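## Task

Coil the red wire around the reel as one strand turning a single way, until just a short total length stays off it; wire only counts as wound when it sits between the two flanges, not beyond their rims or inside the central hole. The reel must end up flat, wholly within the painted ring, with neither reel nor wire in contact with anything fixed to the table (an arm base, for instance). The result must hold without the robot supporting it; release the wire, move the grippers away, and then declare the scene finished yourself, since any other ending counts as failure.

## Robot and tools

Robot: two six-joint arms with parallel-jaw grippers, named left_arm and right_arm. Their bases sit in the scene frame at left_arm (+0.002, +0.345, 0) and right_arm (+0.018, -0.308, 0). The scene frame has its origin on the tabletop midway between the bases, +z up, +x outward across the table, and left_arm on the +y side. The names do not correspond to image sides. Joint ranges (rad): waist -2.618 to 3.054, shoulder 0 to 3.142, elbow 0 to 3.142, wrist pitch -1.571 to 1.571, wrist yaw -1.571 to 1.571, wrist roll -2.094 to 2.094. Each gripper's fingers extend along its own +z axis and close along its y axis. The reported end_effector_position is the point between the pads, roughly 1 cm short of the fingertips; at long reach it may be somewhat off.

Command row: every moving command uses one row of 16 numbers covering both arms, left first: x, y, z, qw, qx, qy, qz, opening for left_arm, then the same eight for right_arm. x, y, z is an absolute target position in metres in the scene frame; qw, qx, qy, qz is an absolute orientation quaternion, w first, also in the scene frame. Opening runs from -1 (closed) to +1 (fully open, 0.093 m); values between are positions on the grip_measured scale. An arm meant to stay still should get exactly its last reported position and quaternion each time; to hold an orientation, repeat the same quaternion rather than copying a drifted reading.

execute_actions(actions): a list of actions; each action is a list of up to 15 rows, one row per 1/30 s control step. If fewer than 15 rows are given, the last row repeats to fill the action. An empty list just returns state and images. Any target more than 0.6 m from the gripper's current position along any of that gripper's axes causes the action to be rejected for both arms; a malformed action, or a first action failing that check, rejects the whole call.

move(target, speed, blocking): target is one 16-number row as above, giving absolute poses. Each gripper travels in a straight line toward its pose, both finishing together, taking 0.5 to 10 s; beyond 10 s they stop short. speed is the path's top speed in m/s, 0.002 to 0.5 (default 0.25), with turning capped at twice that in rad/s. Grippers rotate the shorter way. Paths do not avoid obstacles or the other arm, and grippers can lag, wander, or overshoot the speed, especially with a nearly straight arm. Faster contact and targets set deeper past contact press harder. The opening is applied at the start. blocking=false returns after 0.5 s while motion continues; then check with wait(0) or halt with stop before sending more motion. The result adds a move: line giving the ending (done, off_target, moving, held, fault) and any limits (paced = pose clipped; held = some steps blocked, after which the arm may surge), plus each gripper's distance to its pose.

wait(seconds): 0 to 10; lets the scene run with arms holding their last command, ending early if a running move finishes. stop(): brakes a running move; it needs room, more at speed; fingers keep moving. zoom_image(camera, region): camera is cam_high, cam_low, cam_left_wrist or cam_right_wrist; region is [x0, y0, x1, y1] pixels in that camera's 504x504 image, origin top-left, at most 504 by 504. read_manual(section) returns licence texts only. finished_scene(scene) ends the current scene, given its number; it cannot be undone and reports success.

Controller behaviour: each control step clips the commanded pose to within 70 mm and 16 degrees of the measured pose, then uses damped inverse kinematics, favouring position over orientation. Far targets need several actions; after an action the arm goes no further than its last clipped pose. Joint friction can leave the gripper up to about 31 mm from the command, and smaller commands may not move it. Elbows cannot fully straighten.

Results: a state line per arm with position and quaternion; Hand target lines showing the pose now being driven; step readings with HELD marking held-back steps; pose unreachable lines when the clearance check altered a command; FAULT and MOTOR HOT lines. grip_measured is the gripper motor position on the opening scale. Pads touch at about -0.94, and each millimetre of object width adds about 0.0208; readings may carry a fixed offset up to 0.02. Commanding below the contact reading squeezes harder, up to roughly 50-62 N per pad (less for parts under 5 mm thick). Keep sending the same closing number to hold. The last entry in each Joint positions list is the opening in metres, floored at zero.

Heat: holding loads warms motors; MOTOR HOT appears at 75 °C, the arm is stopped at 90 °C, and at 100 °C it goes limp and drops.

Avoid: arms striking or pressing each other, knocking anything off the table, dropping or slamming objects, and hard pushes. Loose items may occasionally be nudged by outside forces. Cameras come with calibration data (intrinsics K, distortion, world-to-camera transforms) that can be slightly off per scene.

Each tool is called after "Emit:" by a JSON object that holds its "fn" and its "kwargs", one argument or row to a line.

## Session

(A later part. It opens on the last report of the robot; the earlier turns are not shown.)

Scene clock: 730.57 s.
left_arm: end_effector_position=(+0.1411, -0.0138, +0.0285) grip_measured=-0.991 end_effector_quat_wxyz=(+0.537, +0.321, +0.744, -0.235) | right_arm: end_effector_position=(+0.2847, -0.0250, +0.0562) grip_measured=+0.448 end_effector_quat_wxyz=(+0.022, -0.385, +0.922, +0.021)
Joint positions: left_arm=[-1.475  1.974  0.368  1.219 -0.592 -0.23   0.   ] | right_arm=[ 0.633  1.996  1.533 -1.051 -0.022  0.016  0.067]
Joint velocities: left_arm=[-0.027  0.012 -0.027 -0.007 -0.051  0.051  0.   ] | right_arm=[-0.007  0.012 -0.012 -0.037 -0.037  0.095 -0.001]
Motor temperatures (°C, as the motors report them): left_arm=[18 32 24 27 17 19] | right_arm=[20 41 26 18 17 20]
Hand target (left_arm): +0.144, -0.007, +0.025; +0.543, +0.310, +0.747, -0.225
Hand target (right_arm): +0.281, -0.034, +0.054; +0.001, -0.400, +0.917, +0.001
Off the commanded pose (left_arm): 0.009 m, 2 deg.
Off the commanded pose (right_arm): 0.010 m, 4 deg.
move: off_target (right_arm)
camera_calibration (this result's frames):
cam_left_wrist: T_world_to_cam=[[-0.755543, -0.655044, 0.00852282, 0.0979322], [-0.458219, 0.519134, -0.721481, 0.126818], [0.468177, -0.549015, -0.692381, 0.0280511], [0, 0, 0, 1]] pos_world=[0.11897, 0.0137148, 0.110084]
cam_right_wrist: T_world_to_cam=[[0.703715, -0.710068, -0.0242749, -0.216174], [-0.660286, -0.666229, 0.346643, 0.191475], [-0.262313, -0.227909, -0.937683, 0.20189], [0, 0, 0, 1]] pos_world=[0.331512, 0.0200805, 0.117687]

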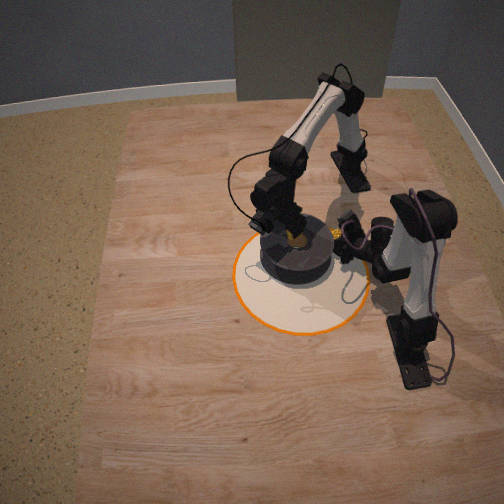

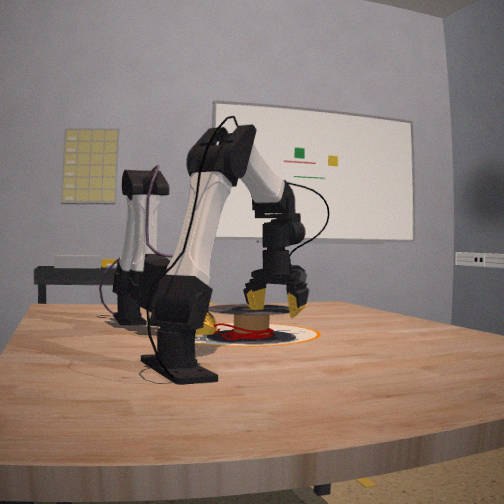

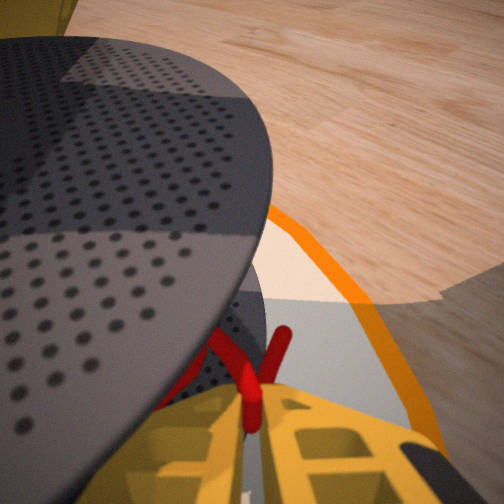

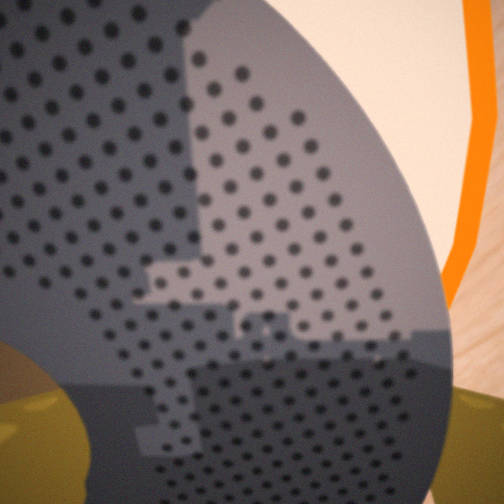

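Emit:
{"fn": "move", "kwargs": {
  "target": [0.152,-0.002,0.025,0.5757,0.2583,0.750,-0.1982,-1,0.289,-0.022,0.053,0,-0.47,0.8827,0,0.42],
  "speed": 0.02
}}

Emit:
{"fn": "zoom_image", "kwargs": {
  "camera": "cam_low",
  "region": [170,290,330,370]
}}

Scene clock: 736.73 s.
left_arm: end_effector_position=(+0.1530, +0.0033, +0.0230) grip_measured=-0.991 end_effector_quat_wxyz=(+0.570, +0.268, +0.753, -0.191) | right_arm: end_effector_position=(+0.2883, -0.0200, +0.0561) grip_measured=+0.449 end_effector_quat_wxyz=(+0.007, -0.461, +0.887, +0.016)
Joint positions: left_arm=[-1.501  2.045  0.368  1.281 -0.767 -0.265  0.   ] | right_arm=[ 0.633  2.049  1.611 -1.109 -0.027 -0.151  0.067]
Joint velocities: left_arm=[-0.022 -0.012  0.002  0.007 -0.095 -0.037  0.   ] | right_arm=[-0.012 -0.007 -0.017 -0.037  0.022 -0.095 -0.   ]
Motor temperatures (°C, as the motors report them): left_arm=[18 31 24 28 17 19] | right_arm=[20 41 26 18 17 20]
Hand target (left_arm): +0.152, -0.002, +0.025; +0.576, +0.258, +0.750, -0.198
Hand target (right_arm): +0.289, -0.022, +0.053; -0.000, -0.470, +0.883, +0.001
Off the commanded pose (left_arm): 0.006 m, 2 deg.
Off the commanded pose (right_arm): 0.004 m, 2 deg.
move: done
camera_calibration (this result's frames):
cam_left_wrist: T_world_to_cam=[[-0.651525, -0.758473, -0.0152807, 0.103112], [-0.49734, 0.442251, -0.746369, 0.126181], [0.572859, -0.478679, -0.665357, 0.0112754], [0, 0, 0, 1]] pos_world=[0.123476, 0.0278018, 0.103255]
cam_right_wrist: T_world_to_cam=[[0.811856, -0.583361, -0.0240848, -0.243848], [-0.534163, -0.758777, 0.37273, 0.157524], [-0.235711, -0.289738, -0.927627, 0.194353], [0, 0, 0, 1]] pos_world=[0.327924, 0.0335857, 0.1157]

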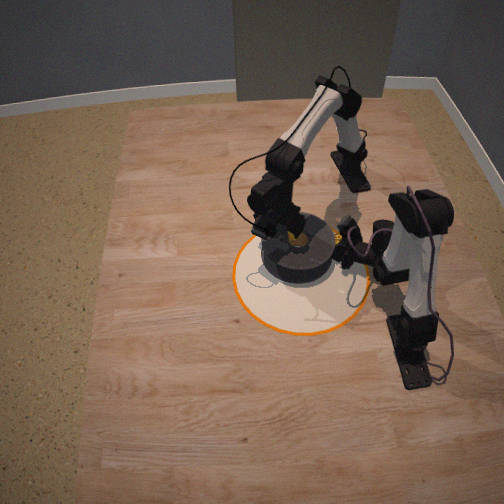

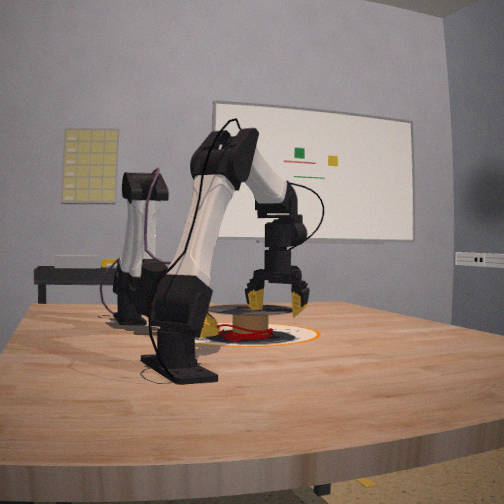

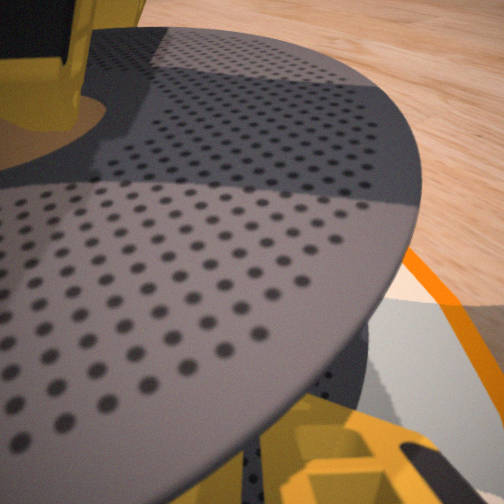

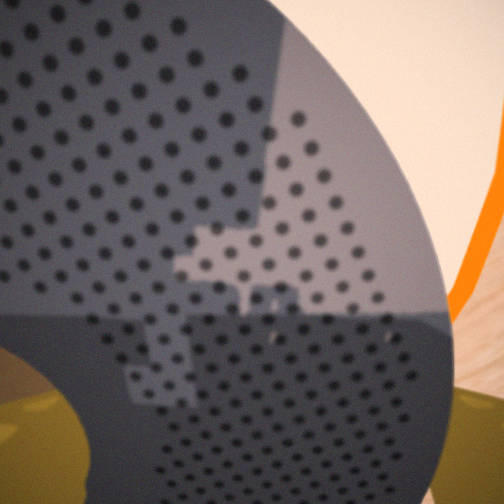

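Region (170, 290, 330, 370) of cam_low's 504x504 image, scaled by 3.150, with more detail than that image has.

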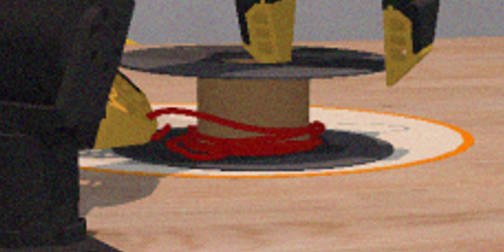

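Emit:
{"fn": "move", "kwargs": {
  "target": [0.154,0.0,0.025,0.5757,0.2583,0.750,-0.1982,-1,0.295,-0.010,0.053,0,-0.56,0.8285,0,0.42],
  "speed": 0.02
}}

Emit:
{"fn": "zoom_image", "kwargs": {
  "camera": "cam_low",
  "region": [170,290,330,370]
}}

Scene clock: 743.27 s.
left_arm: end_effector_position=(+0.1531, +0.0030, +0.0242) grip_measured=-0.991 end_effector_quat_wxyz=(+0.571, +0.266, +0.752, -0.193) | right_arm: end_effector_position=(+0.2933, -0.0099, +0.0562) grip_measured=+0.449 end_effector_quat_wxyz=(+0.004, -0.547, +0.837, +0.017)
Joint positions: left_arm=[-1.501  2.045  0.368  1.288 -0.768 -0.265  0.   ] | right_arm=[ 0.639  2.099  1.688 -1.144 -0.031 -0.344  0.067]
Joint velocities: left_arm=[ 0.002 -0.007 -0.022 -0.066  0.007  0.022  0.   ] | right_arm=[ 0.002  0.002  0.002 -0.022  0.066  0.007 -0.001]
Motor temperatures (°C, as the motors report them): left_arm=[18 31 24 28 17 19] | right_arm=[20 42 27 18 17 20]
Hand target (left_arm): +0.154, +0.000, +0.025; +0.575, +0.258, +0.750, -0.198
Hand target (right_arm): +0.295, -0.010, +0.053; +0.001, -0.560, +0.829, +0.000
Off the commanded pose (left_arm): 0.003 m, 1 deg.
Off the commanded pose (right_arm): 0.004 m, 3 deg.
move: off_target (right_arm)
camera_calibration (this result's frames):
cam_left_wrist: T_world_to_cam=[[-0.650709, -0.759246, -0.0111083, 0.102758], [-0.497009, 0.436928, -0.749717, 0.127377], [0.574073, -0.482327, -0.661665, 0.0115583], [0, 0, 0, 1]] pos_world=[0.123538, 0.0279387, 0.104286]
cam_right_wrist: T_world_to_cam=[[0.911452, -0.410616, -0.0255125, -0.269403], [-0.371951, -0.848952, 0.37541, 0.119151], [-0.175808, -0.332679, -0.926507, 0.180469], [0, 0, 0, 1]] pos_world=[0.321594, 0.050571, 0.115602]

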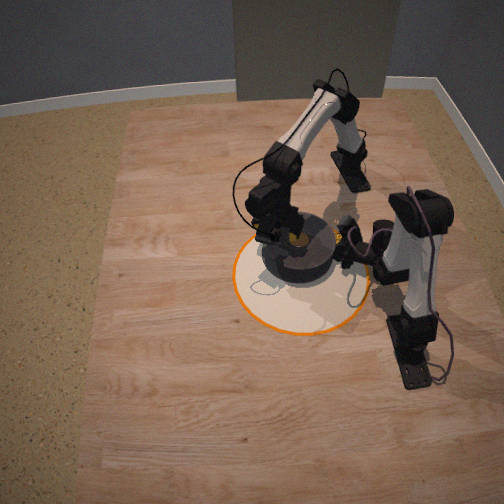

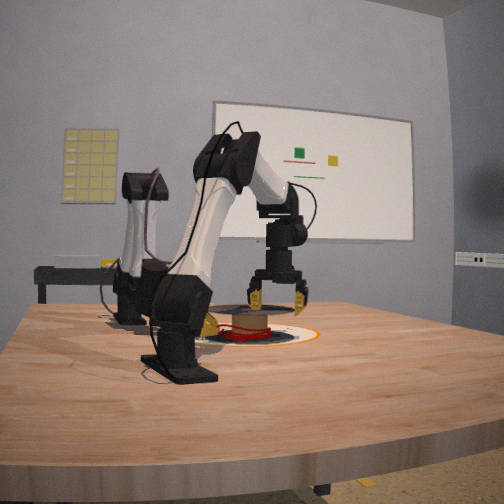

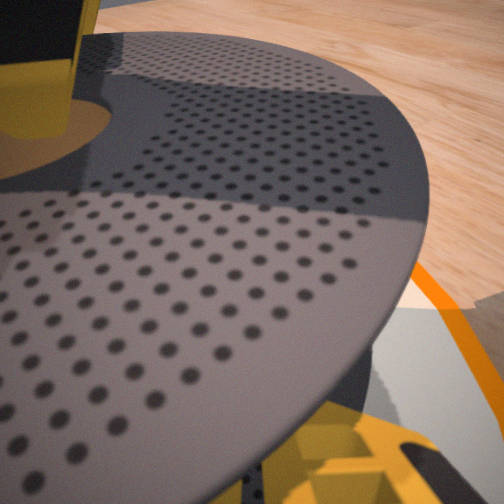

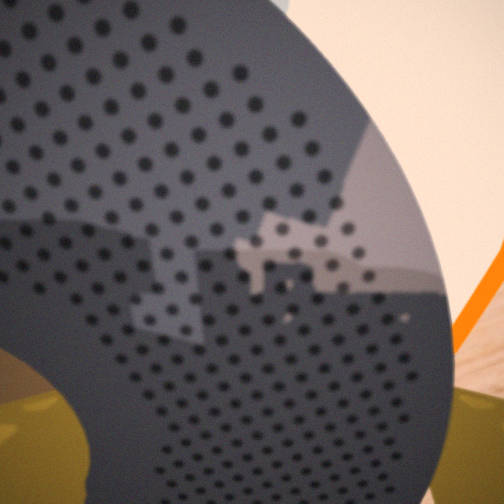

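Region (170, 290, 330, 370) of cam_low's 504x504 image, scaled by 3.150, with more detail than that image has.

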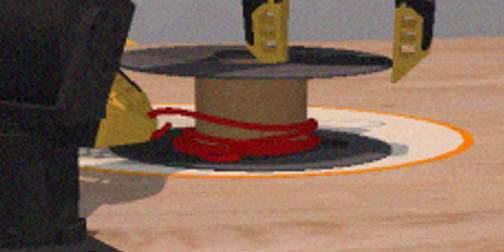

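Emit:
{"fn": "move", "kwargs": {
  "target": [0.156,0.0,0.025,0.5757,0.2583,0.750,-0.1982,-1,0.297,-0.001,0.053,0,-0.6293,0.7771,0,0.42],
  "speed": 0.02
}}

Emit:
{"fn": "zoom_image", "kwargs": {
  "camera": "cam_low",
  "region": [170,290,330,370]
}}

Scene clock: 749.13 s.
left_arm: end_effector_position=(+0.1524, +0.0022, +0.0240) grip_measured=-0.991 end_effector_quat_wxyz=(+0.570, +0.269, +0.752, -0.195) | right_arm: end_effector_position=(+0.2970, +0.0049, +0.0564) grip_measured=+0.449 end_effector_quat_wxyz=(+0.013, -0.602, +0.798, +0.027)
Joint positions: left_arm=[-1.501  2.045  0.368  1.288 -0.762 -0.263  0.   ] | right_arm=[ 0.65   2.133  1.74  -1.142 -0.049 -0.468  0.067]
Joint velocities: left_arm=[-0.012 -0.002 -0.007 -0.022 -0.007  0.095  0.   ] | right_arm=[-0.007  0.002 -0.007  0.007 -0.037 -0.066 -0.001]
Motor temperatures (°C, as the motors report them): left_arm=[18 31 24 28 17 19] | right_arm=[20 42 27 18 17 20]
Hand target (left_arm): +0.156, +0.000, +0.025; +0.575, +0.258, +0.750, -0.198
Hand target (right_arm): +0.297, -0.001, +0.053; +0.001, -0.629, +0.777, +0.001
Off the commanded pose (left_arm): 0.004 m, 1 deg.
Off the commanded pose (right_arm): 0.007 m, 5 deg.
move: off_target (right_arm)
camera_calibration (this result's frames):
cam_left_wrist: T_world_to_cam=[[-0.655661, -0.754977, -0.0108957, 0.102423], [-0.495102, 0.440778, -0.748725, 0.126886], [0.570073, -0.485515, -0.662791, 0.0120809], [0, 0, 0, 1]] pos_world=[0.123089, 0.0272642, 0.104126]
cam_right_wrist: T_world_to_cam=[[0.958336, -0.284146, -0.0292174, -0.281024], [-0.25671, -0.901604, 0.348153, 0.100571], [-0.125269, -0.326147, -0.936982, 0.17183], [0, 0, 0, 1]] pos_world=[0.316658, 0.0668656, 0.117777]

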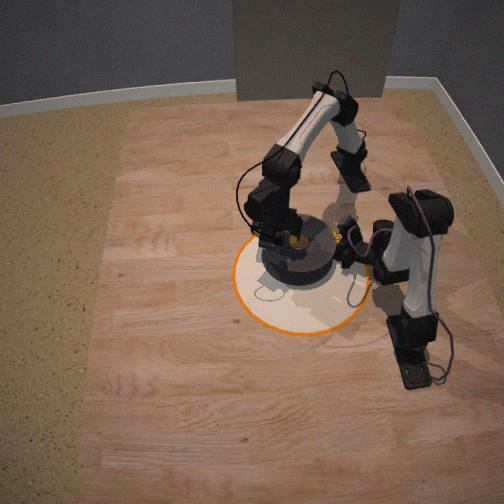

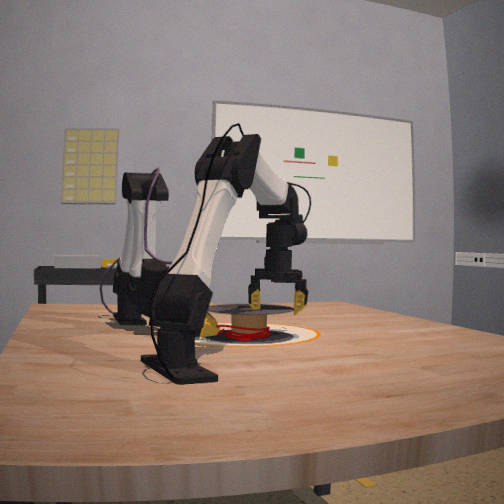

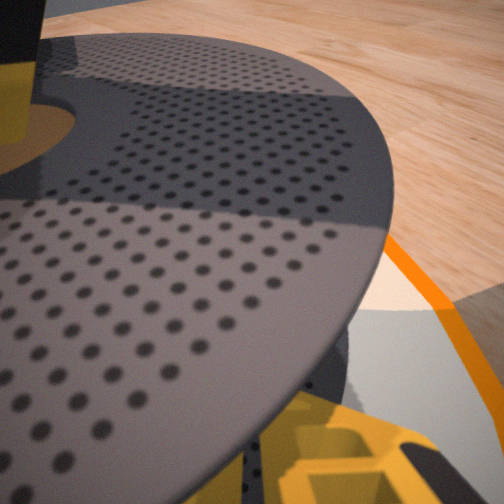

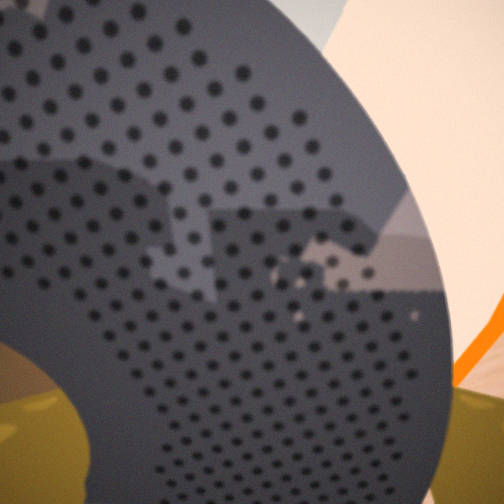

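Region (170, 290, 330, 370) of cam_low's 504x504 image, scaled by 3.150, with more detail than that image has.

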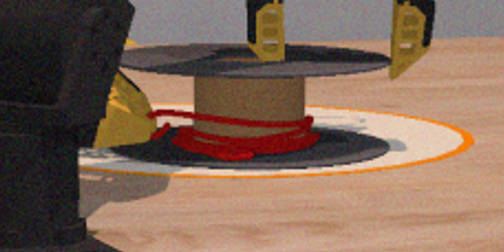

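Emit:
{"fn": "wait", "kwargs": {
  "seconds": 10
}}

Emit:
{"fn": "wait", "kwargs": {
  "seconds": 10
}}

Emit:
{"fn": "wait", "kwargs": {
  "seconds": 10
}}

Scene clock: 759.47 s.
left_arm: end_effector_position=(+0.1524, +0.0022, +0.0240) grip_measured=-0.991 end_effector_quat_wxyz=(+0.570, +0.269, +0.752, -0.195) | right_arm: end_effector_position=(+0.2971, +0.0050, +0.0565) grip_measured=+0.449 end_effector_quat_wxyz=(+0.014, -0.602, +0.798, +0.027)
Joint positions: left_arm=[-1.501  2.045  0.368  1.288 -0.762 -0.263  0.   ] | right_arm=[ 0.65   2.133  1.741 -1.142 -0.049 -0.468  0.067]
Joint velocities: left_arm=[-0.022  0.002 -0.002 -0.022  0.007 -0.081  0.   ] | right_arm=[ 0.007  0.007  0.002 -0.007  0.037  0.037  0.   ]
Motor temperatures (°C, as the motors report them): left_arm=[18 30 24 29 17 19] | right_arm=[20 43 27 18 18 20]
Hand target (left_arm): +0.156, +0.000, +0.025; +0.575, +0.258, +0.750, -0.198
Hand target (right_arm): +0.297, -0.001, +0.053; +0.001, -0.629, +0.777, +0.001
Off the commanded pose (left_arm): 0.004 m, 1 deg.
Off the commanded pose (right_arm): 0.007 m, 5 deg.
wait: 10.00 s; at rest from the start
camera_calibration (this result's frames):
cam_left_wrist: T_world_to_cam=[[-0.655661, -0.754977, -0.0108957, 0.102423], [-0.495102, 0.440778, -0.748725, 0.126886], [0.570073, -0.485515, -0.662791, 0.0120809], [0, 0, 0, 1]] pos_world=[0.123089, 0.0272642, 0.104126]
cam_right_wrist: T_world_to_cam=[[0.958343, -0.284137, -0.0290484, -0.28108], [-0.2568, -0.901701, 0.347834, 0.100672], [-0.125026, -0.325885, -0.937106, 0.171891], [0, 0, 0, 1]] pos_world=[0.316714, 0.0669269, 0.117898]

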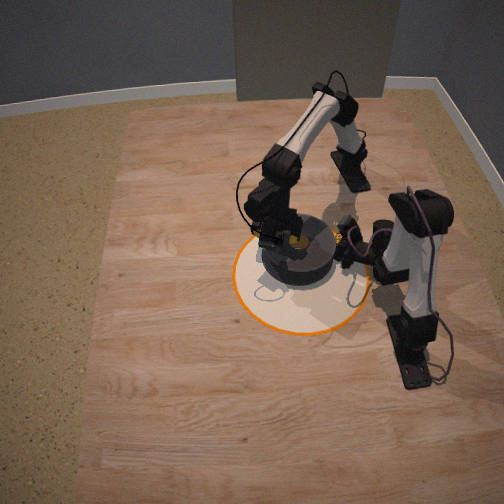

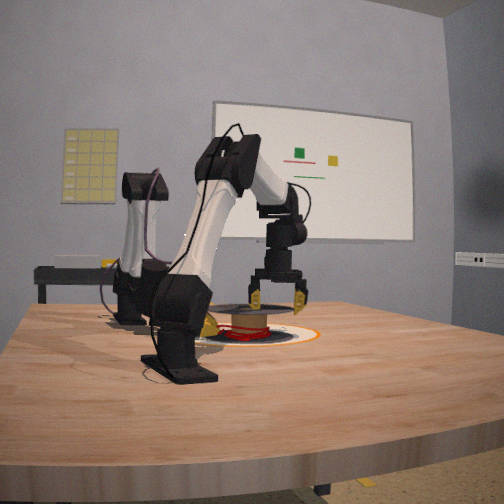

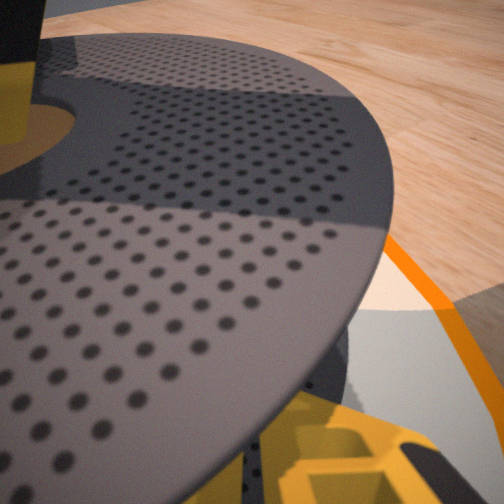

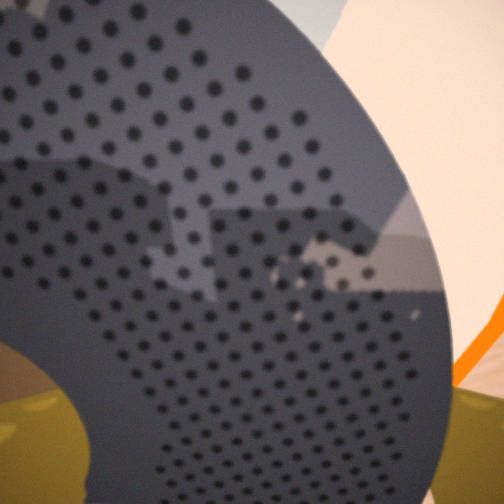

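Scene clock: 769.47 s.
left_arm: end_effector_position=(+0.1524, +0.0022, +0.0240) grip_measured=-0.991 end_effector_quat_wxyz=(+0.570, +0.269, +0.752, -0.195) | right_arm: end_effector_position=(+0.2971, +0.0050, +0.0565) grip_measured=+0.449 end_effector_quat_wxyz=(+0.014, -0.602, +0.798, +0.027)
Joint positions: left_arm=[-1.501  2.045  0.368  1.288 -0.762 -0.263  0.   ] | right_arm=[ 0.65   2.133  1.741 -1.142 -0.049 -0.468  0.067]
Joint velocities: left_arm=[ 0.002 -0.007  0.012  0.007 -0.007  0.037  0.   ] | right_arm=[-0.017 -0.017 -0.002 -0.007 -0.022 -0.007  0.001]
Motor temperatures (°C, as the motors report them): left_arm=[18 29 24 29 17 19] | right_arm=[20 43 27 18 18 20]
Hand target (left_arm): +0.156, +0.000, +0.025; +0.575, +0.258, +0.750, -0.198
Hand target (right_arm): +0.297, -0.001, +0.053; +0.001, -0.629, +0.777, +0.001
Off the commanded pose (left_arm): 0.004 m, 1 deg.
Off the commanded pose (right_arm): 0.007 m, 5 deg.
wait: 10.00 s; at rest by 0.17 s
camera_calibration (this result's frames):
cam_left_wrist: T_world_to_cam=[[-0.655661, -0.754977, -0.0108957, 0.102423], [-0.495102, 0.440778, -0.748725, 0.126886], [0.570073, -0.485515, -0.662791, 0.0120809], [0, 0, 0, 1]] pos_world=[0.123089, 0.0272642, 0.104126]
cam_right_wrist: T_world_to_cam=[[0.958343, -0.284137, -0.0290484, -0.28108], [-0.2568, -0.901701, 0.347834, 0.100672], [-0.125026, -0.325885, -0.937106, 0.171891], [0, 0, 0, 1]] pos_world=[0.316714, 0.0669269, 0.117898]

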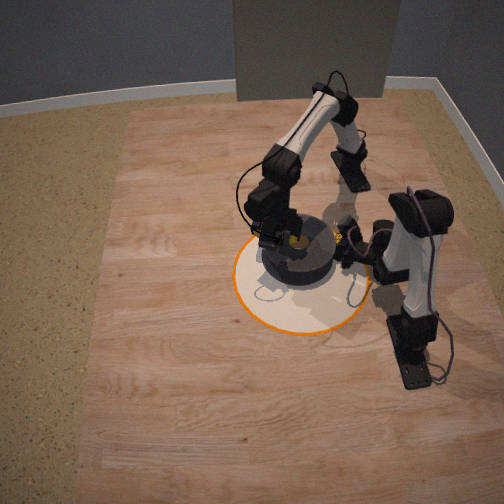

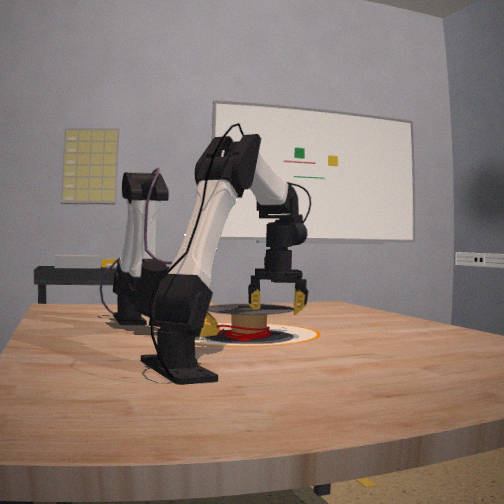

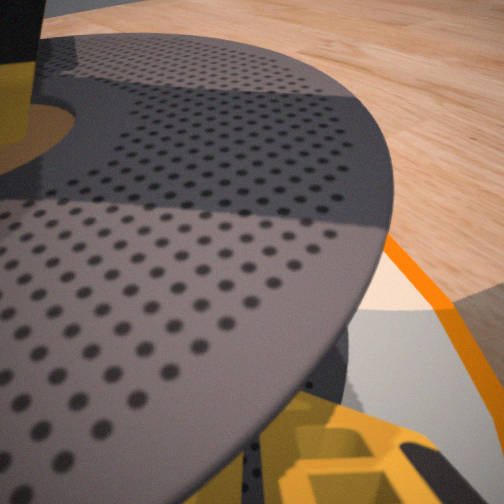

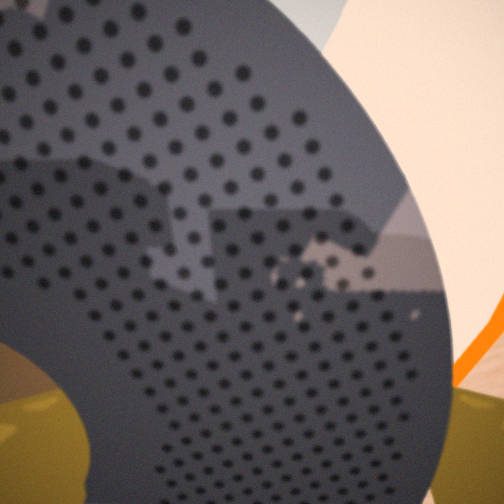

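Scene clock: 779.47 s.
left_arm: end_effector_position=(+0.1524, +0.0022, +0.0240) grip_measured=-0.991 end_effector_quat_wxyz=(+0.570, +0.269, +0.752, -0.195) | right_arm: end_effector_position=(+0.2971, +0.0050, +0.0565) grip_measured=+0.449 end_effector_quat_wxyz=(+0.014, -0.602, +0.798, +0.027)
Joint positions: left_arm=[-1.501  2.045  0.368  1.288 -0.762 -0.263  0.   ] | right_arm=[ 0.65   2.133  1.741 -1.142 -0.049 -0.468  0.067]
Joint velocities: left_arm=[-0.012 -0.007 -0.002 -0.051 -0.007  0.037  0.   ] | right_arm=[ 0.012 -0.007 -0.002 -0.007 -0.007  0.037 -0.   ]
Motor temperatures (°C, as the motors report them): left_arm=[18 29 24 30 17 19] | right_arm=[20 43 28 18 18 20]
Hand target (left_arm): +0.156, +0.000, +0.025; +0.575, +0.258, +0.750, -0.198
Hand target (right_arm): +0.297, -0.001, +0.053; +0.001, -0.629, +0.777, +0.001
Off the commanded pose (left_arm): 0.004 m, 1 deg.
Off the commanded pose (right_arm): 0.007 m, 5 deg.
wait: 10.00 s; at rest by 0.17 s
camera_calibration (this result's frames):
cam_left_wrist: T_world_to_cam=[[-0.655661, -0.754977, -0.0108957, 0.102423], [-0.495102, 0.440778, -0.748725, 0.126886], [0.570073, -0.485515, -0.662791, 0.0120809], [0, 0, 0, 1]] pos_world=[0.123089, 0.0272642, 0.104126]
cam_right_wrist: T_world_to_cam=[[0.958343, -0.284137, -0.0290484, -0.28108], [-0.2568, -0.901701, 0.347834, 0.100672], [-0.125026, -0.325885, -0.937106, 0.171891], [0, 0, 0, 1]] pos_world=[0.316714, 0.0669269, 0.117898]

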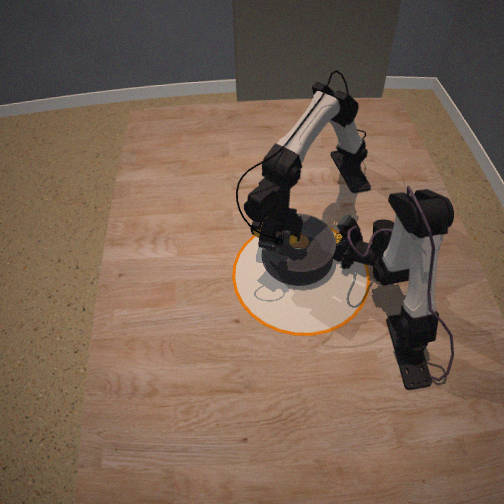

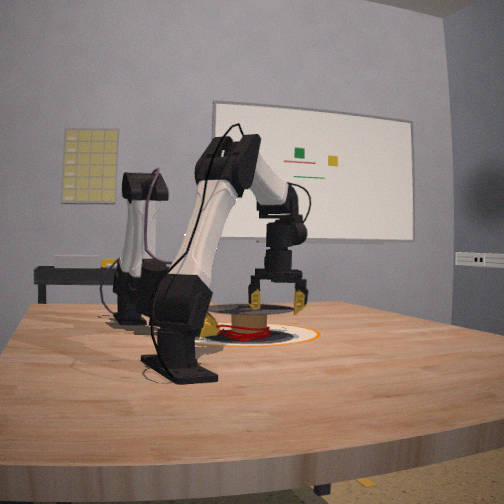

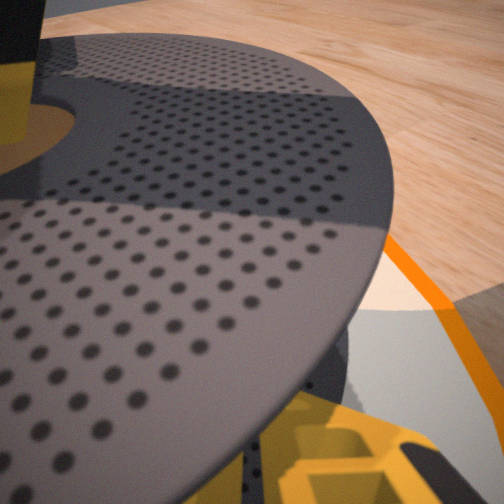

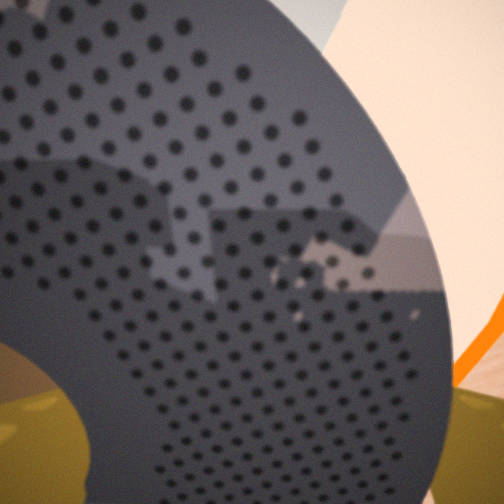

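Emit:
{"fn": "execute_actions", "kwargs": {
  "actions": []
}}

Scene clock: 780.67 s.
left_arm: end_effector_position=(+0.1524, +0.0022, +0.0240) grip_measured=-0.991 end_effector_quat_wxyz=(+0.570, +0.269, +0.752, -0.195) | right_arm: end_effector_position=(+0.2971, +0.0050, +0.0565) grip_measured=+0.449 end_effector_quat_wxyz=(+0.014, -0.602, +0.798, +0.027)
Joint positions: left_arm=[-1.501  2.045  0.368  1.288 -0.762 -0.263  0.   ] | right_arm=[ 0.65   2.133  1.741 -1.142 -0.049 -0.468  0.067]
Joint velocities: left_arm=[-0.002 -0.002  0.012  0.022 -0.022 -0.022  0.   ] | right_arm=[-0.017 -0.012  0.017  0.037 -0.022 -0.037 -0.   ]
Motor temperatures (°C, as the motors report them): left_arm=[18 29 24 30 17 19] | right_arm=[20 43 28 18 18 20]
Hand target (left_arm): +0.156, +0.000, +0.025; +0.575, +0.258, +0.750, -0.198
Hand target (right_arm): +0.297, -0.001, +0.053; +0.001, -0.629, +0.777, +0.001
Off the commanded pose (left_arm): 0.004 m, 1 deg.
Off the commanded pose (right_arm): 0.007 m, 5 deg.
camera_calibration (this result's frames):
cam_left_wrist: T_world_to_cam=[[-0.655661, -0.754977, -0.0108957, 0.102423], [-0.495102, 0.440778, -0.748725, 0.126886], [0.570073, -0.485515, -0.662791, 0.0120809], [0, 0, 0, 1]] pos_world=[0.123089, 0.0272642, 0.104126]
cam_right_wrist: T_world_to_cam=[[0.958343, -0.284137, -0.0290484, -0.28108], [-0.2568, -0.901701, 0.347834, 0.100672], [-0.125026, -0.325885, -0.937106, 0.171891], [0, 0, 0, 1]] pos_world=[0.316714, 0.0669269, 0.117898]

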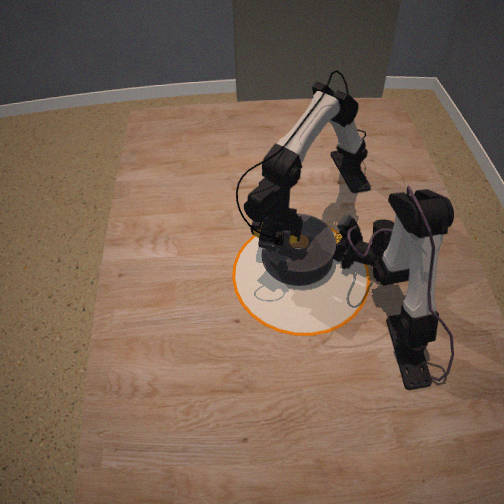

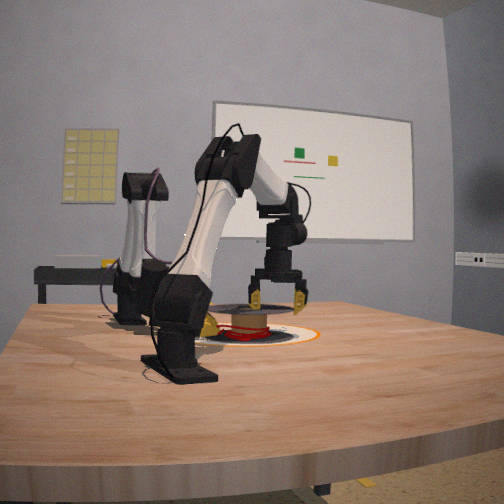

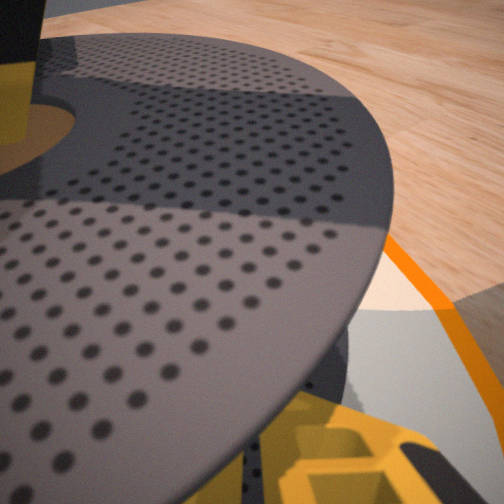

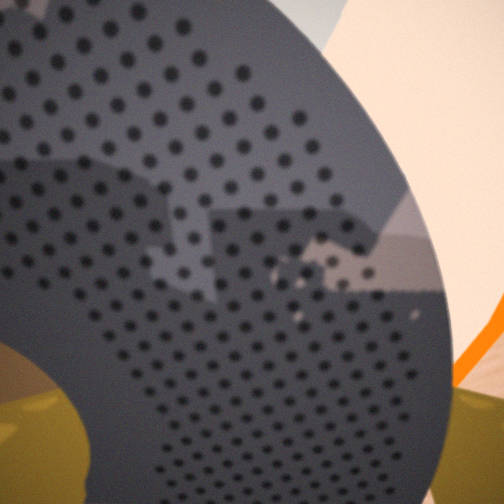

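Emit:
{"fn": "execute_actions", "kwargs": {
  "actions": [
    [[0.156,0.0,0.025,0.5757,0.2583,0.750,-0.1982,-0.87,0.297,-0.001,0.053,0,-0.6293,0.7771,0,0.42]],
    [[0.156,0.0,0.025,0.5757,0.2583,0.750,-0.1982,-0.85,0.297,-0.001,0.053,0,-0.6293,0.7771,0,0.42]],
    [[0.156,0.0,0.025,0.5757,0.2583,0.750,-0.1982,-0.83,0.297,-0.001,0.053,0,-0.6293,0.7771,0,0.42]],
    [[0.156,0.0,0.025,0.5757,0.2583,0.750,-0.1982,-0.6,0.297,-0.001,0.053,0,-0.6293,0.7771,0,0.42]]
  ]
}}

Emit:
{"fn": "move", "kwargs": {
  "target": [0.12,0.02,0.034,0.5757,0.2583,0.750,-0.1982,-0.6,0.297,-0.001,0.053,0,-0.6293,0.7771,0,0.42],
  "speed": 0.08
}}

Emit:
{"fn": "move", "kwargs": {
  "target": [0.07,0.06,0.10,0.5757,0.2583,0.750,-0.1982,-0.6,0.293,0.055,0.054,0,-0.6,0.8,0,0.42],
  "speed": 0.07
}}

Scene clock: 783.37 s.
left_arm: end_effector_position=(+0.1503, +0.0002, +0.0234) grip_measured=-0.603 end_effector_quat_wxyz=(+0.566, +0.273, +0.751, -0.200) | right_arm: end_effector_position=(+0.2983, +0.0057, +0.0577) grip_measured=+0.449 end_effector_quat_wxyz=(+0.017, -0.609, +0.792, +0.026)
Joint positions: left_arm=[-1.503  2.045  0.368  1.288 -0.747 -0.263  0.016] | right_arm=[ 0.65   2.133  1.745 -1.141 -0.046 -0.486  0.067]
Joint velocities: left_arm=[ 0.007  0.007  0.007 -0.022  0.007 -0.007  0.   ] | right_arm=[-0.022 -0.002 -0.017  0.037  0.022  0.037 -0.001]
Motor temperatures (°C, as the motors report them): left_arm=[18 29 24 30 17 19] | right_arm=[20 43 28 18 18 20]
Hand target (left_arm): +0.156, +0.000, +0.025; +0.575, +0.258, +0.750, -0.198
Hand target (right_arm): +0.297, -0.001, +0.053; +0.001, -0.629, +0.777, +0.001
Off the commanded pose (left_arm): 0.006 m, 2 deg.
Off the commanded pose (right_arm): 0.008 m, 5 deg.
Step readings (end_effector_position; steps 1 to 15: 1st action; 16 to 30: 2nd action; 31 to 45: 3rd action; 46 to 60: 4th action):
0: left_arm (+0.1524, +0.0022, +0.0240) | right_arm (+0.2971, +0.0050, +0.0565)
1: left_arm (+0.1523, +0.0021, +0.0240) | right_arm (+0.2971, +0.0050, +0.0565)
2: left_arm (+0.1523, +0.0020, +0.0239) | right_arm (+0.2971, +0.0050, +0.0565)
4: left_arm (+0.1521, +0.0018, +0.0239) | right_arm (+0.2971, +0.0050, +0.0565)
8: left_arm (+0.1520, +0.0017, +0.0238) | right_arm (+0.2971, +0.0050, +0.0565)
15: left_arm (+0.1519, +0.0017, +0.0238) | right_arm (+0.2971, +0.0050, +0.0565)
16: left_arm (+0.1519, +0.0016, +0.0238) | right_arm (+0.2971, +0.0050, +0.0565)
17: left_arm (+0.1519, +0.0016, +0.0238) | right_arm (+0.2970, +0.0049, +0.0565)
19: left_arm (+0.1519, +0.0016, +0.0238) | right_arm (+0.2970, +0.0049, +0.0565)
23: left_arm (+0.1518, +0.0015, +0.0238) | right_arm (+0.2970, +0.0049, +0.0565)
30: left_arm (+0.1518, +0.0015, +0.0238) | right_arm (+0.2970, +0.0049, +0.0565)
31: left_arm (+0.1518, +0.0015, +0.0237) | right_arm (+0.2970, +0.0049, +0.0565)
32: left_arm (+0.1517, +0.0015, +0.0237) | right_arm (+0.2970, +0.0049, +0.0565)
34: left_arm (+0.1517, +0.0014, +0.0237) | right_arm (+0.2970, +0.0049, +0.0565)
38: left_arm (+0.1517, +0.0014, +0.0237) | right_arm (+0.2970, +0.0049, +0.0565)
45: left_arm (+0.1517, +0.0014, +0.0237) | right_arm (+0.2970, +0.0049, +0.0565)
46: left_arm (+0.1514, +0.0011, +0.0236) | right_arm (+0.2971, +0.0048, +0.0565)
47: left_arm (+0.1504, +0.0004, +0.0234) | right_arm (+0.2976, +0.0053, +0.0570)
49: left_arm (+0.1503, +0.0002, +0.0234) | right_arm (+0.2983, +0.0057, +0.0577)
53: left_arm (+0.1503, +0.0002, +0.0234) | right_arm (+0.2983, +0.0057, +0.0577)
60: end_effector_position above
camera_calibration (this result's frames):
cam_left_wrist: T_world_to_cam=[[-0.666913, -0.745104, -0.00687648, 0.101141], [-0.49256, 0.447758, -0.746255, 0.125761], [0.559116, -0.4943, -0.665625, 0.0136569], [0, 0, 0, 1]] pos_world=[0.121761, 0.0258003, 0.103636]
cam_right_wrist: T_world_to_cam=[[0.963619, -0.266256, -0.0233777, -0.284059], [-0.242261, -0.907017, 0.344426, 0.0971123], [-0.11291, -0.326232, -0.938522, 0.16984], [0, 0, 0, 1]] pos_world=[0.316428, 0.0678573, 0.11931]

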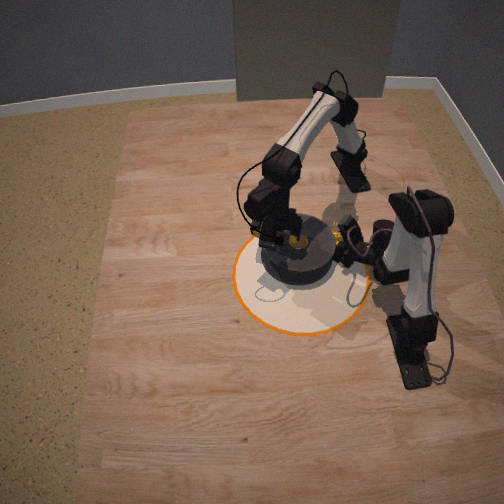

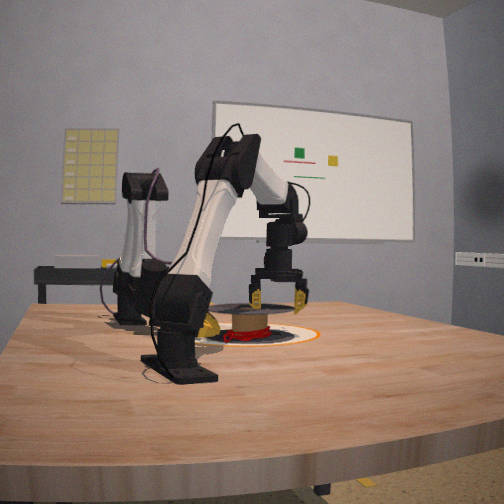

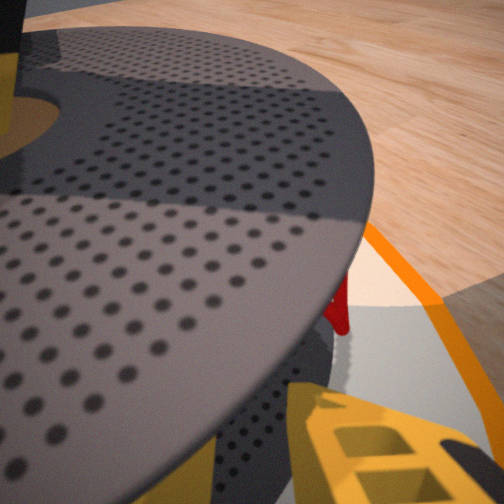

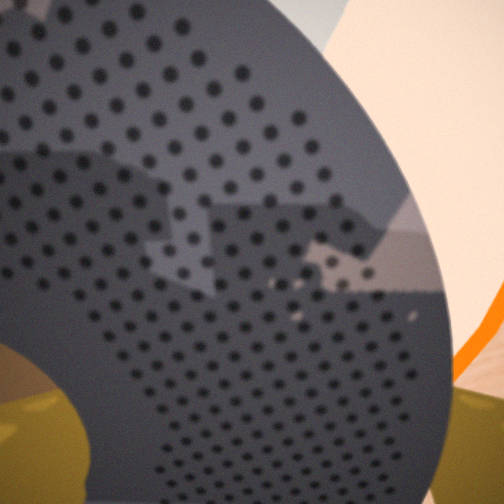

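Scene clock: 784.40 s.
left_arm: end_effector_position=(+0.1216, +0.0157, +0.0306) grip_measured=-0.602 end_effector_quat_wxyz=(+0.574, +0.261, +0.750, -0.200) | right_arm: end_effector_position=(+0.2959, +0.0005, +0.0575) grip_measured=+0.449 end_effector_quat_wxyz=(+0.007, -0.620, +0.784, +0.019)
Joint positions: left_arm=[-1.633  1.987  0.311  1.25  -0.89  -0.34   0.016] | right_arm=[ 0.65   2.133  1.745 -1.164 -0.036 -0.514  0.067]
Joint velocities: left_arm=[-0.027  0.002 -0.012 -0.037 -0.007  0.007 -0.   ] | right_arm=[-0.002 -0.017 -0.007  0.066 -0.051  0.037 -0.   ]
Motor temperatures (°C, as the motors report them): left_arm=[18 29 24 30 17 19] | right_arm=[20 44 28 18 18 20]
Hand target (left_arm): +0.121, +0.020, +0.034; +0.576, +0.258, +0.750, -0.198
Hand target (right_arm): +0.297, -0.001, +0.053; +0.000, -0.629, +0.777, +0.000
Off the commanded pose (left_arm): 0.006 m, 0 deg.
Off the commanded pose (right_arm): 0.005 m, 3 deg.
move: off_target (right_arm)
camera_calibration (this result's frames):
cam_left_wrist: T_world_to_cam=[[-0.651213, -0.758893, 0.00164876, 0.0916601], [-0.494878, 0.423011, -0.75905, 0.111205], [0.57534, -0.49512, -0.65103, 0.0397724], [0, 0, 0, 1]] pos_world=[0.0918404, 0.0422116, 0.110152]
cam_right_wrist: T_world_to_cam=[[0.970342, -0.240576, -0.0236449, -0.285086], [-0.215424, -0.904958, 0.366939, 0.082676], [-0.109674, -0.350963, -0.929944, 0.166217], [0, 0, 0, 1]] pos_world=[0.312671, 0.0645697, 0.117495]

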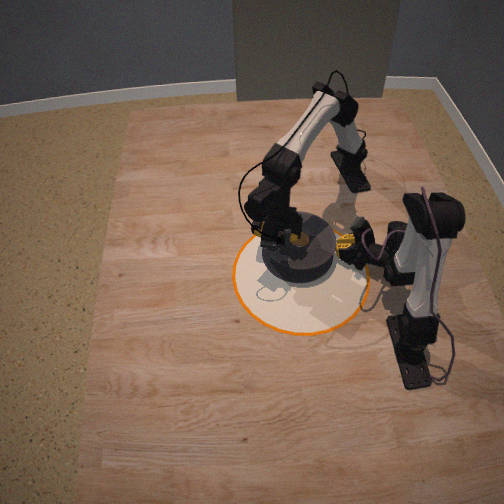

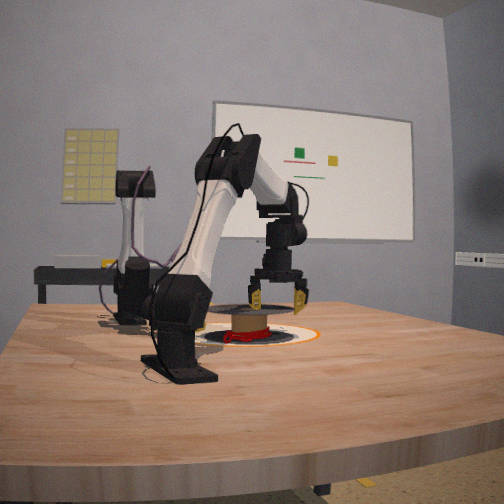

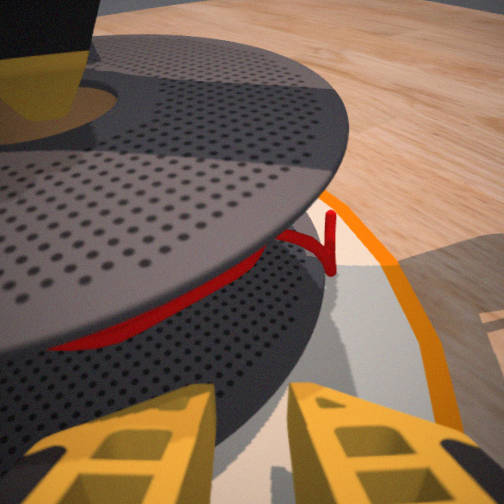

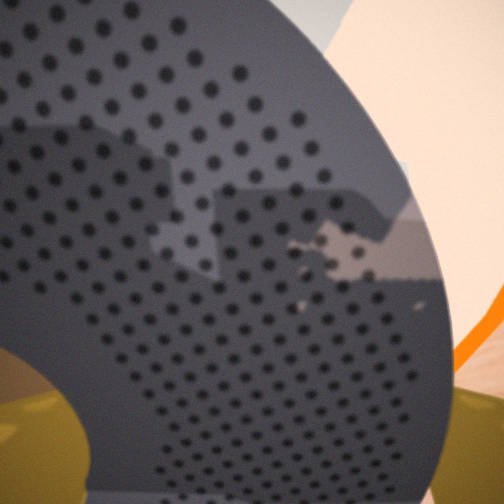

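Scene clock: 786.37 s.
left_arm: end_effector_position=(+0.0737, +0.0636, +0.0884) grip_measured=-0.602 end_effector_quat_wxyz=(+0.573, +0.269, +0.751, -0.188) | right_arm: end_effector_position=(+0.2912, +0.0530, +0.0562) grip_measured=+0.449 end_effector_quat_wxyz=(-0.001, -0.600, +0.800, +0.014)
Joint positions: left_arm=[-1.9    1.375  0.272  0.423 -1.121 -0.602  0.016] | right_arm=[ 0.739  2.316  2.04  -1.29  -0.028 -0.374  0.067]
Joint velocities: left_arm=[ 0.012  0.002 -0.002 -0.066 -0.007 -0.051 -0.   ] | right_arm=[-0.002  0.012  0.022 -0.095 -0.007 -0.007 -0.   ]
Motor temperatures (°C, as the motors report them): left_arm=[18 29 24 30 17 19] | right_arm=[20 44 28 18 18 20]
Hand target (left_arm): +0.072, +0.061, +0.098; +0.575, +0.258, +0.750, -0.198
Hand target (right_arm): +0.293, +0.054, +0.053; +0.000, -0.600, +0.800, -0.001
Off the commanded pose (left_arm): 0.013 m, 2 deg.
Off the commanded pose (right_arm): 0.003 m, 2 deg.
move: off_target (left_arm)
camera_calibration (this result's frames):
cam_left_wrist: T_world_to_cam=[[-0.649027, -0.760373, -0.0244346, 0.0989224], [-0.491724, 0.443792, -0.74917, 0.108637], [0.580493, -0.474216, -0.661926, 0.127868], [0, 0, 0, 1]] pos_world=[0.0433962, 0.0876428, 0.168444]
cam_right_wrist: T_world_to_cam=[[0.956918, -0.289196, -0.0259352, -0.261257], [-0.257485, -0.886475, 0.384529, 0.13997], [-0.134195, -0.361285, -0.922749, 0.190229], [0, 0, 0, 1]] pos_world=[0.311569, 0.117252, 0.114935]

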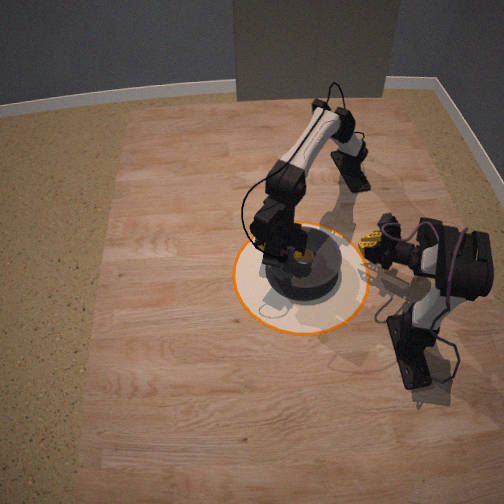

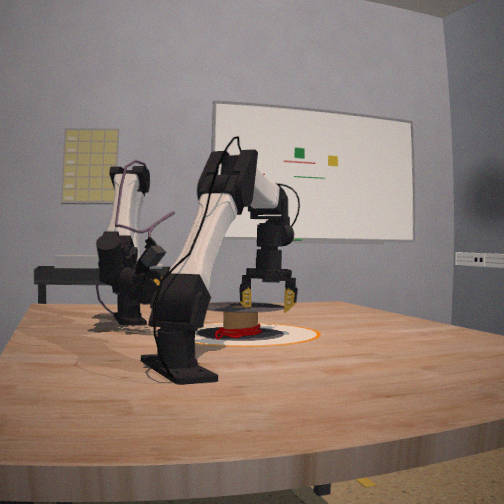

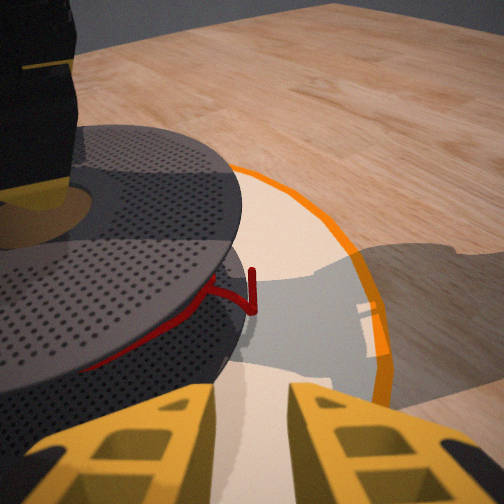

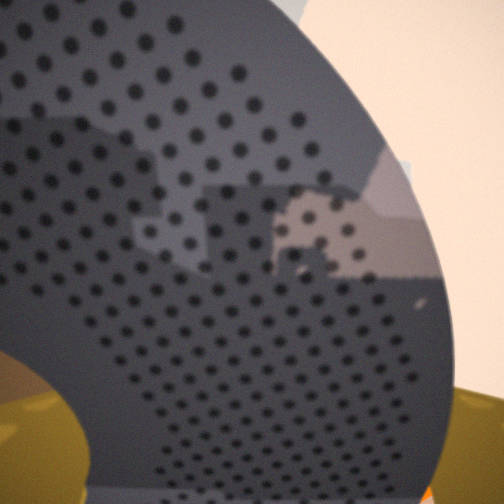

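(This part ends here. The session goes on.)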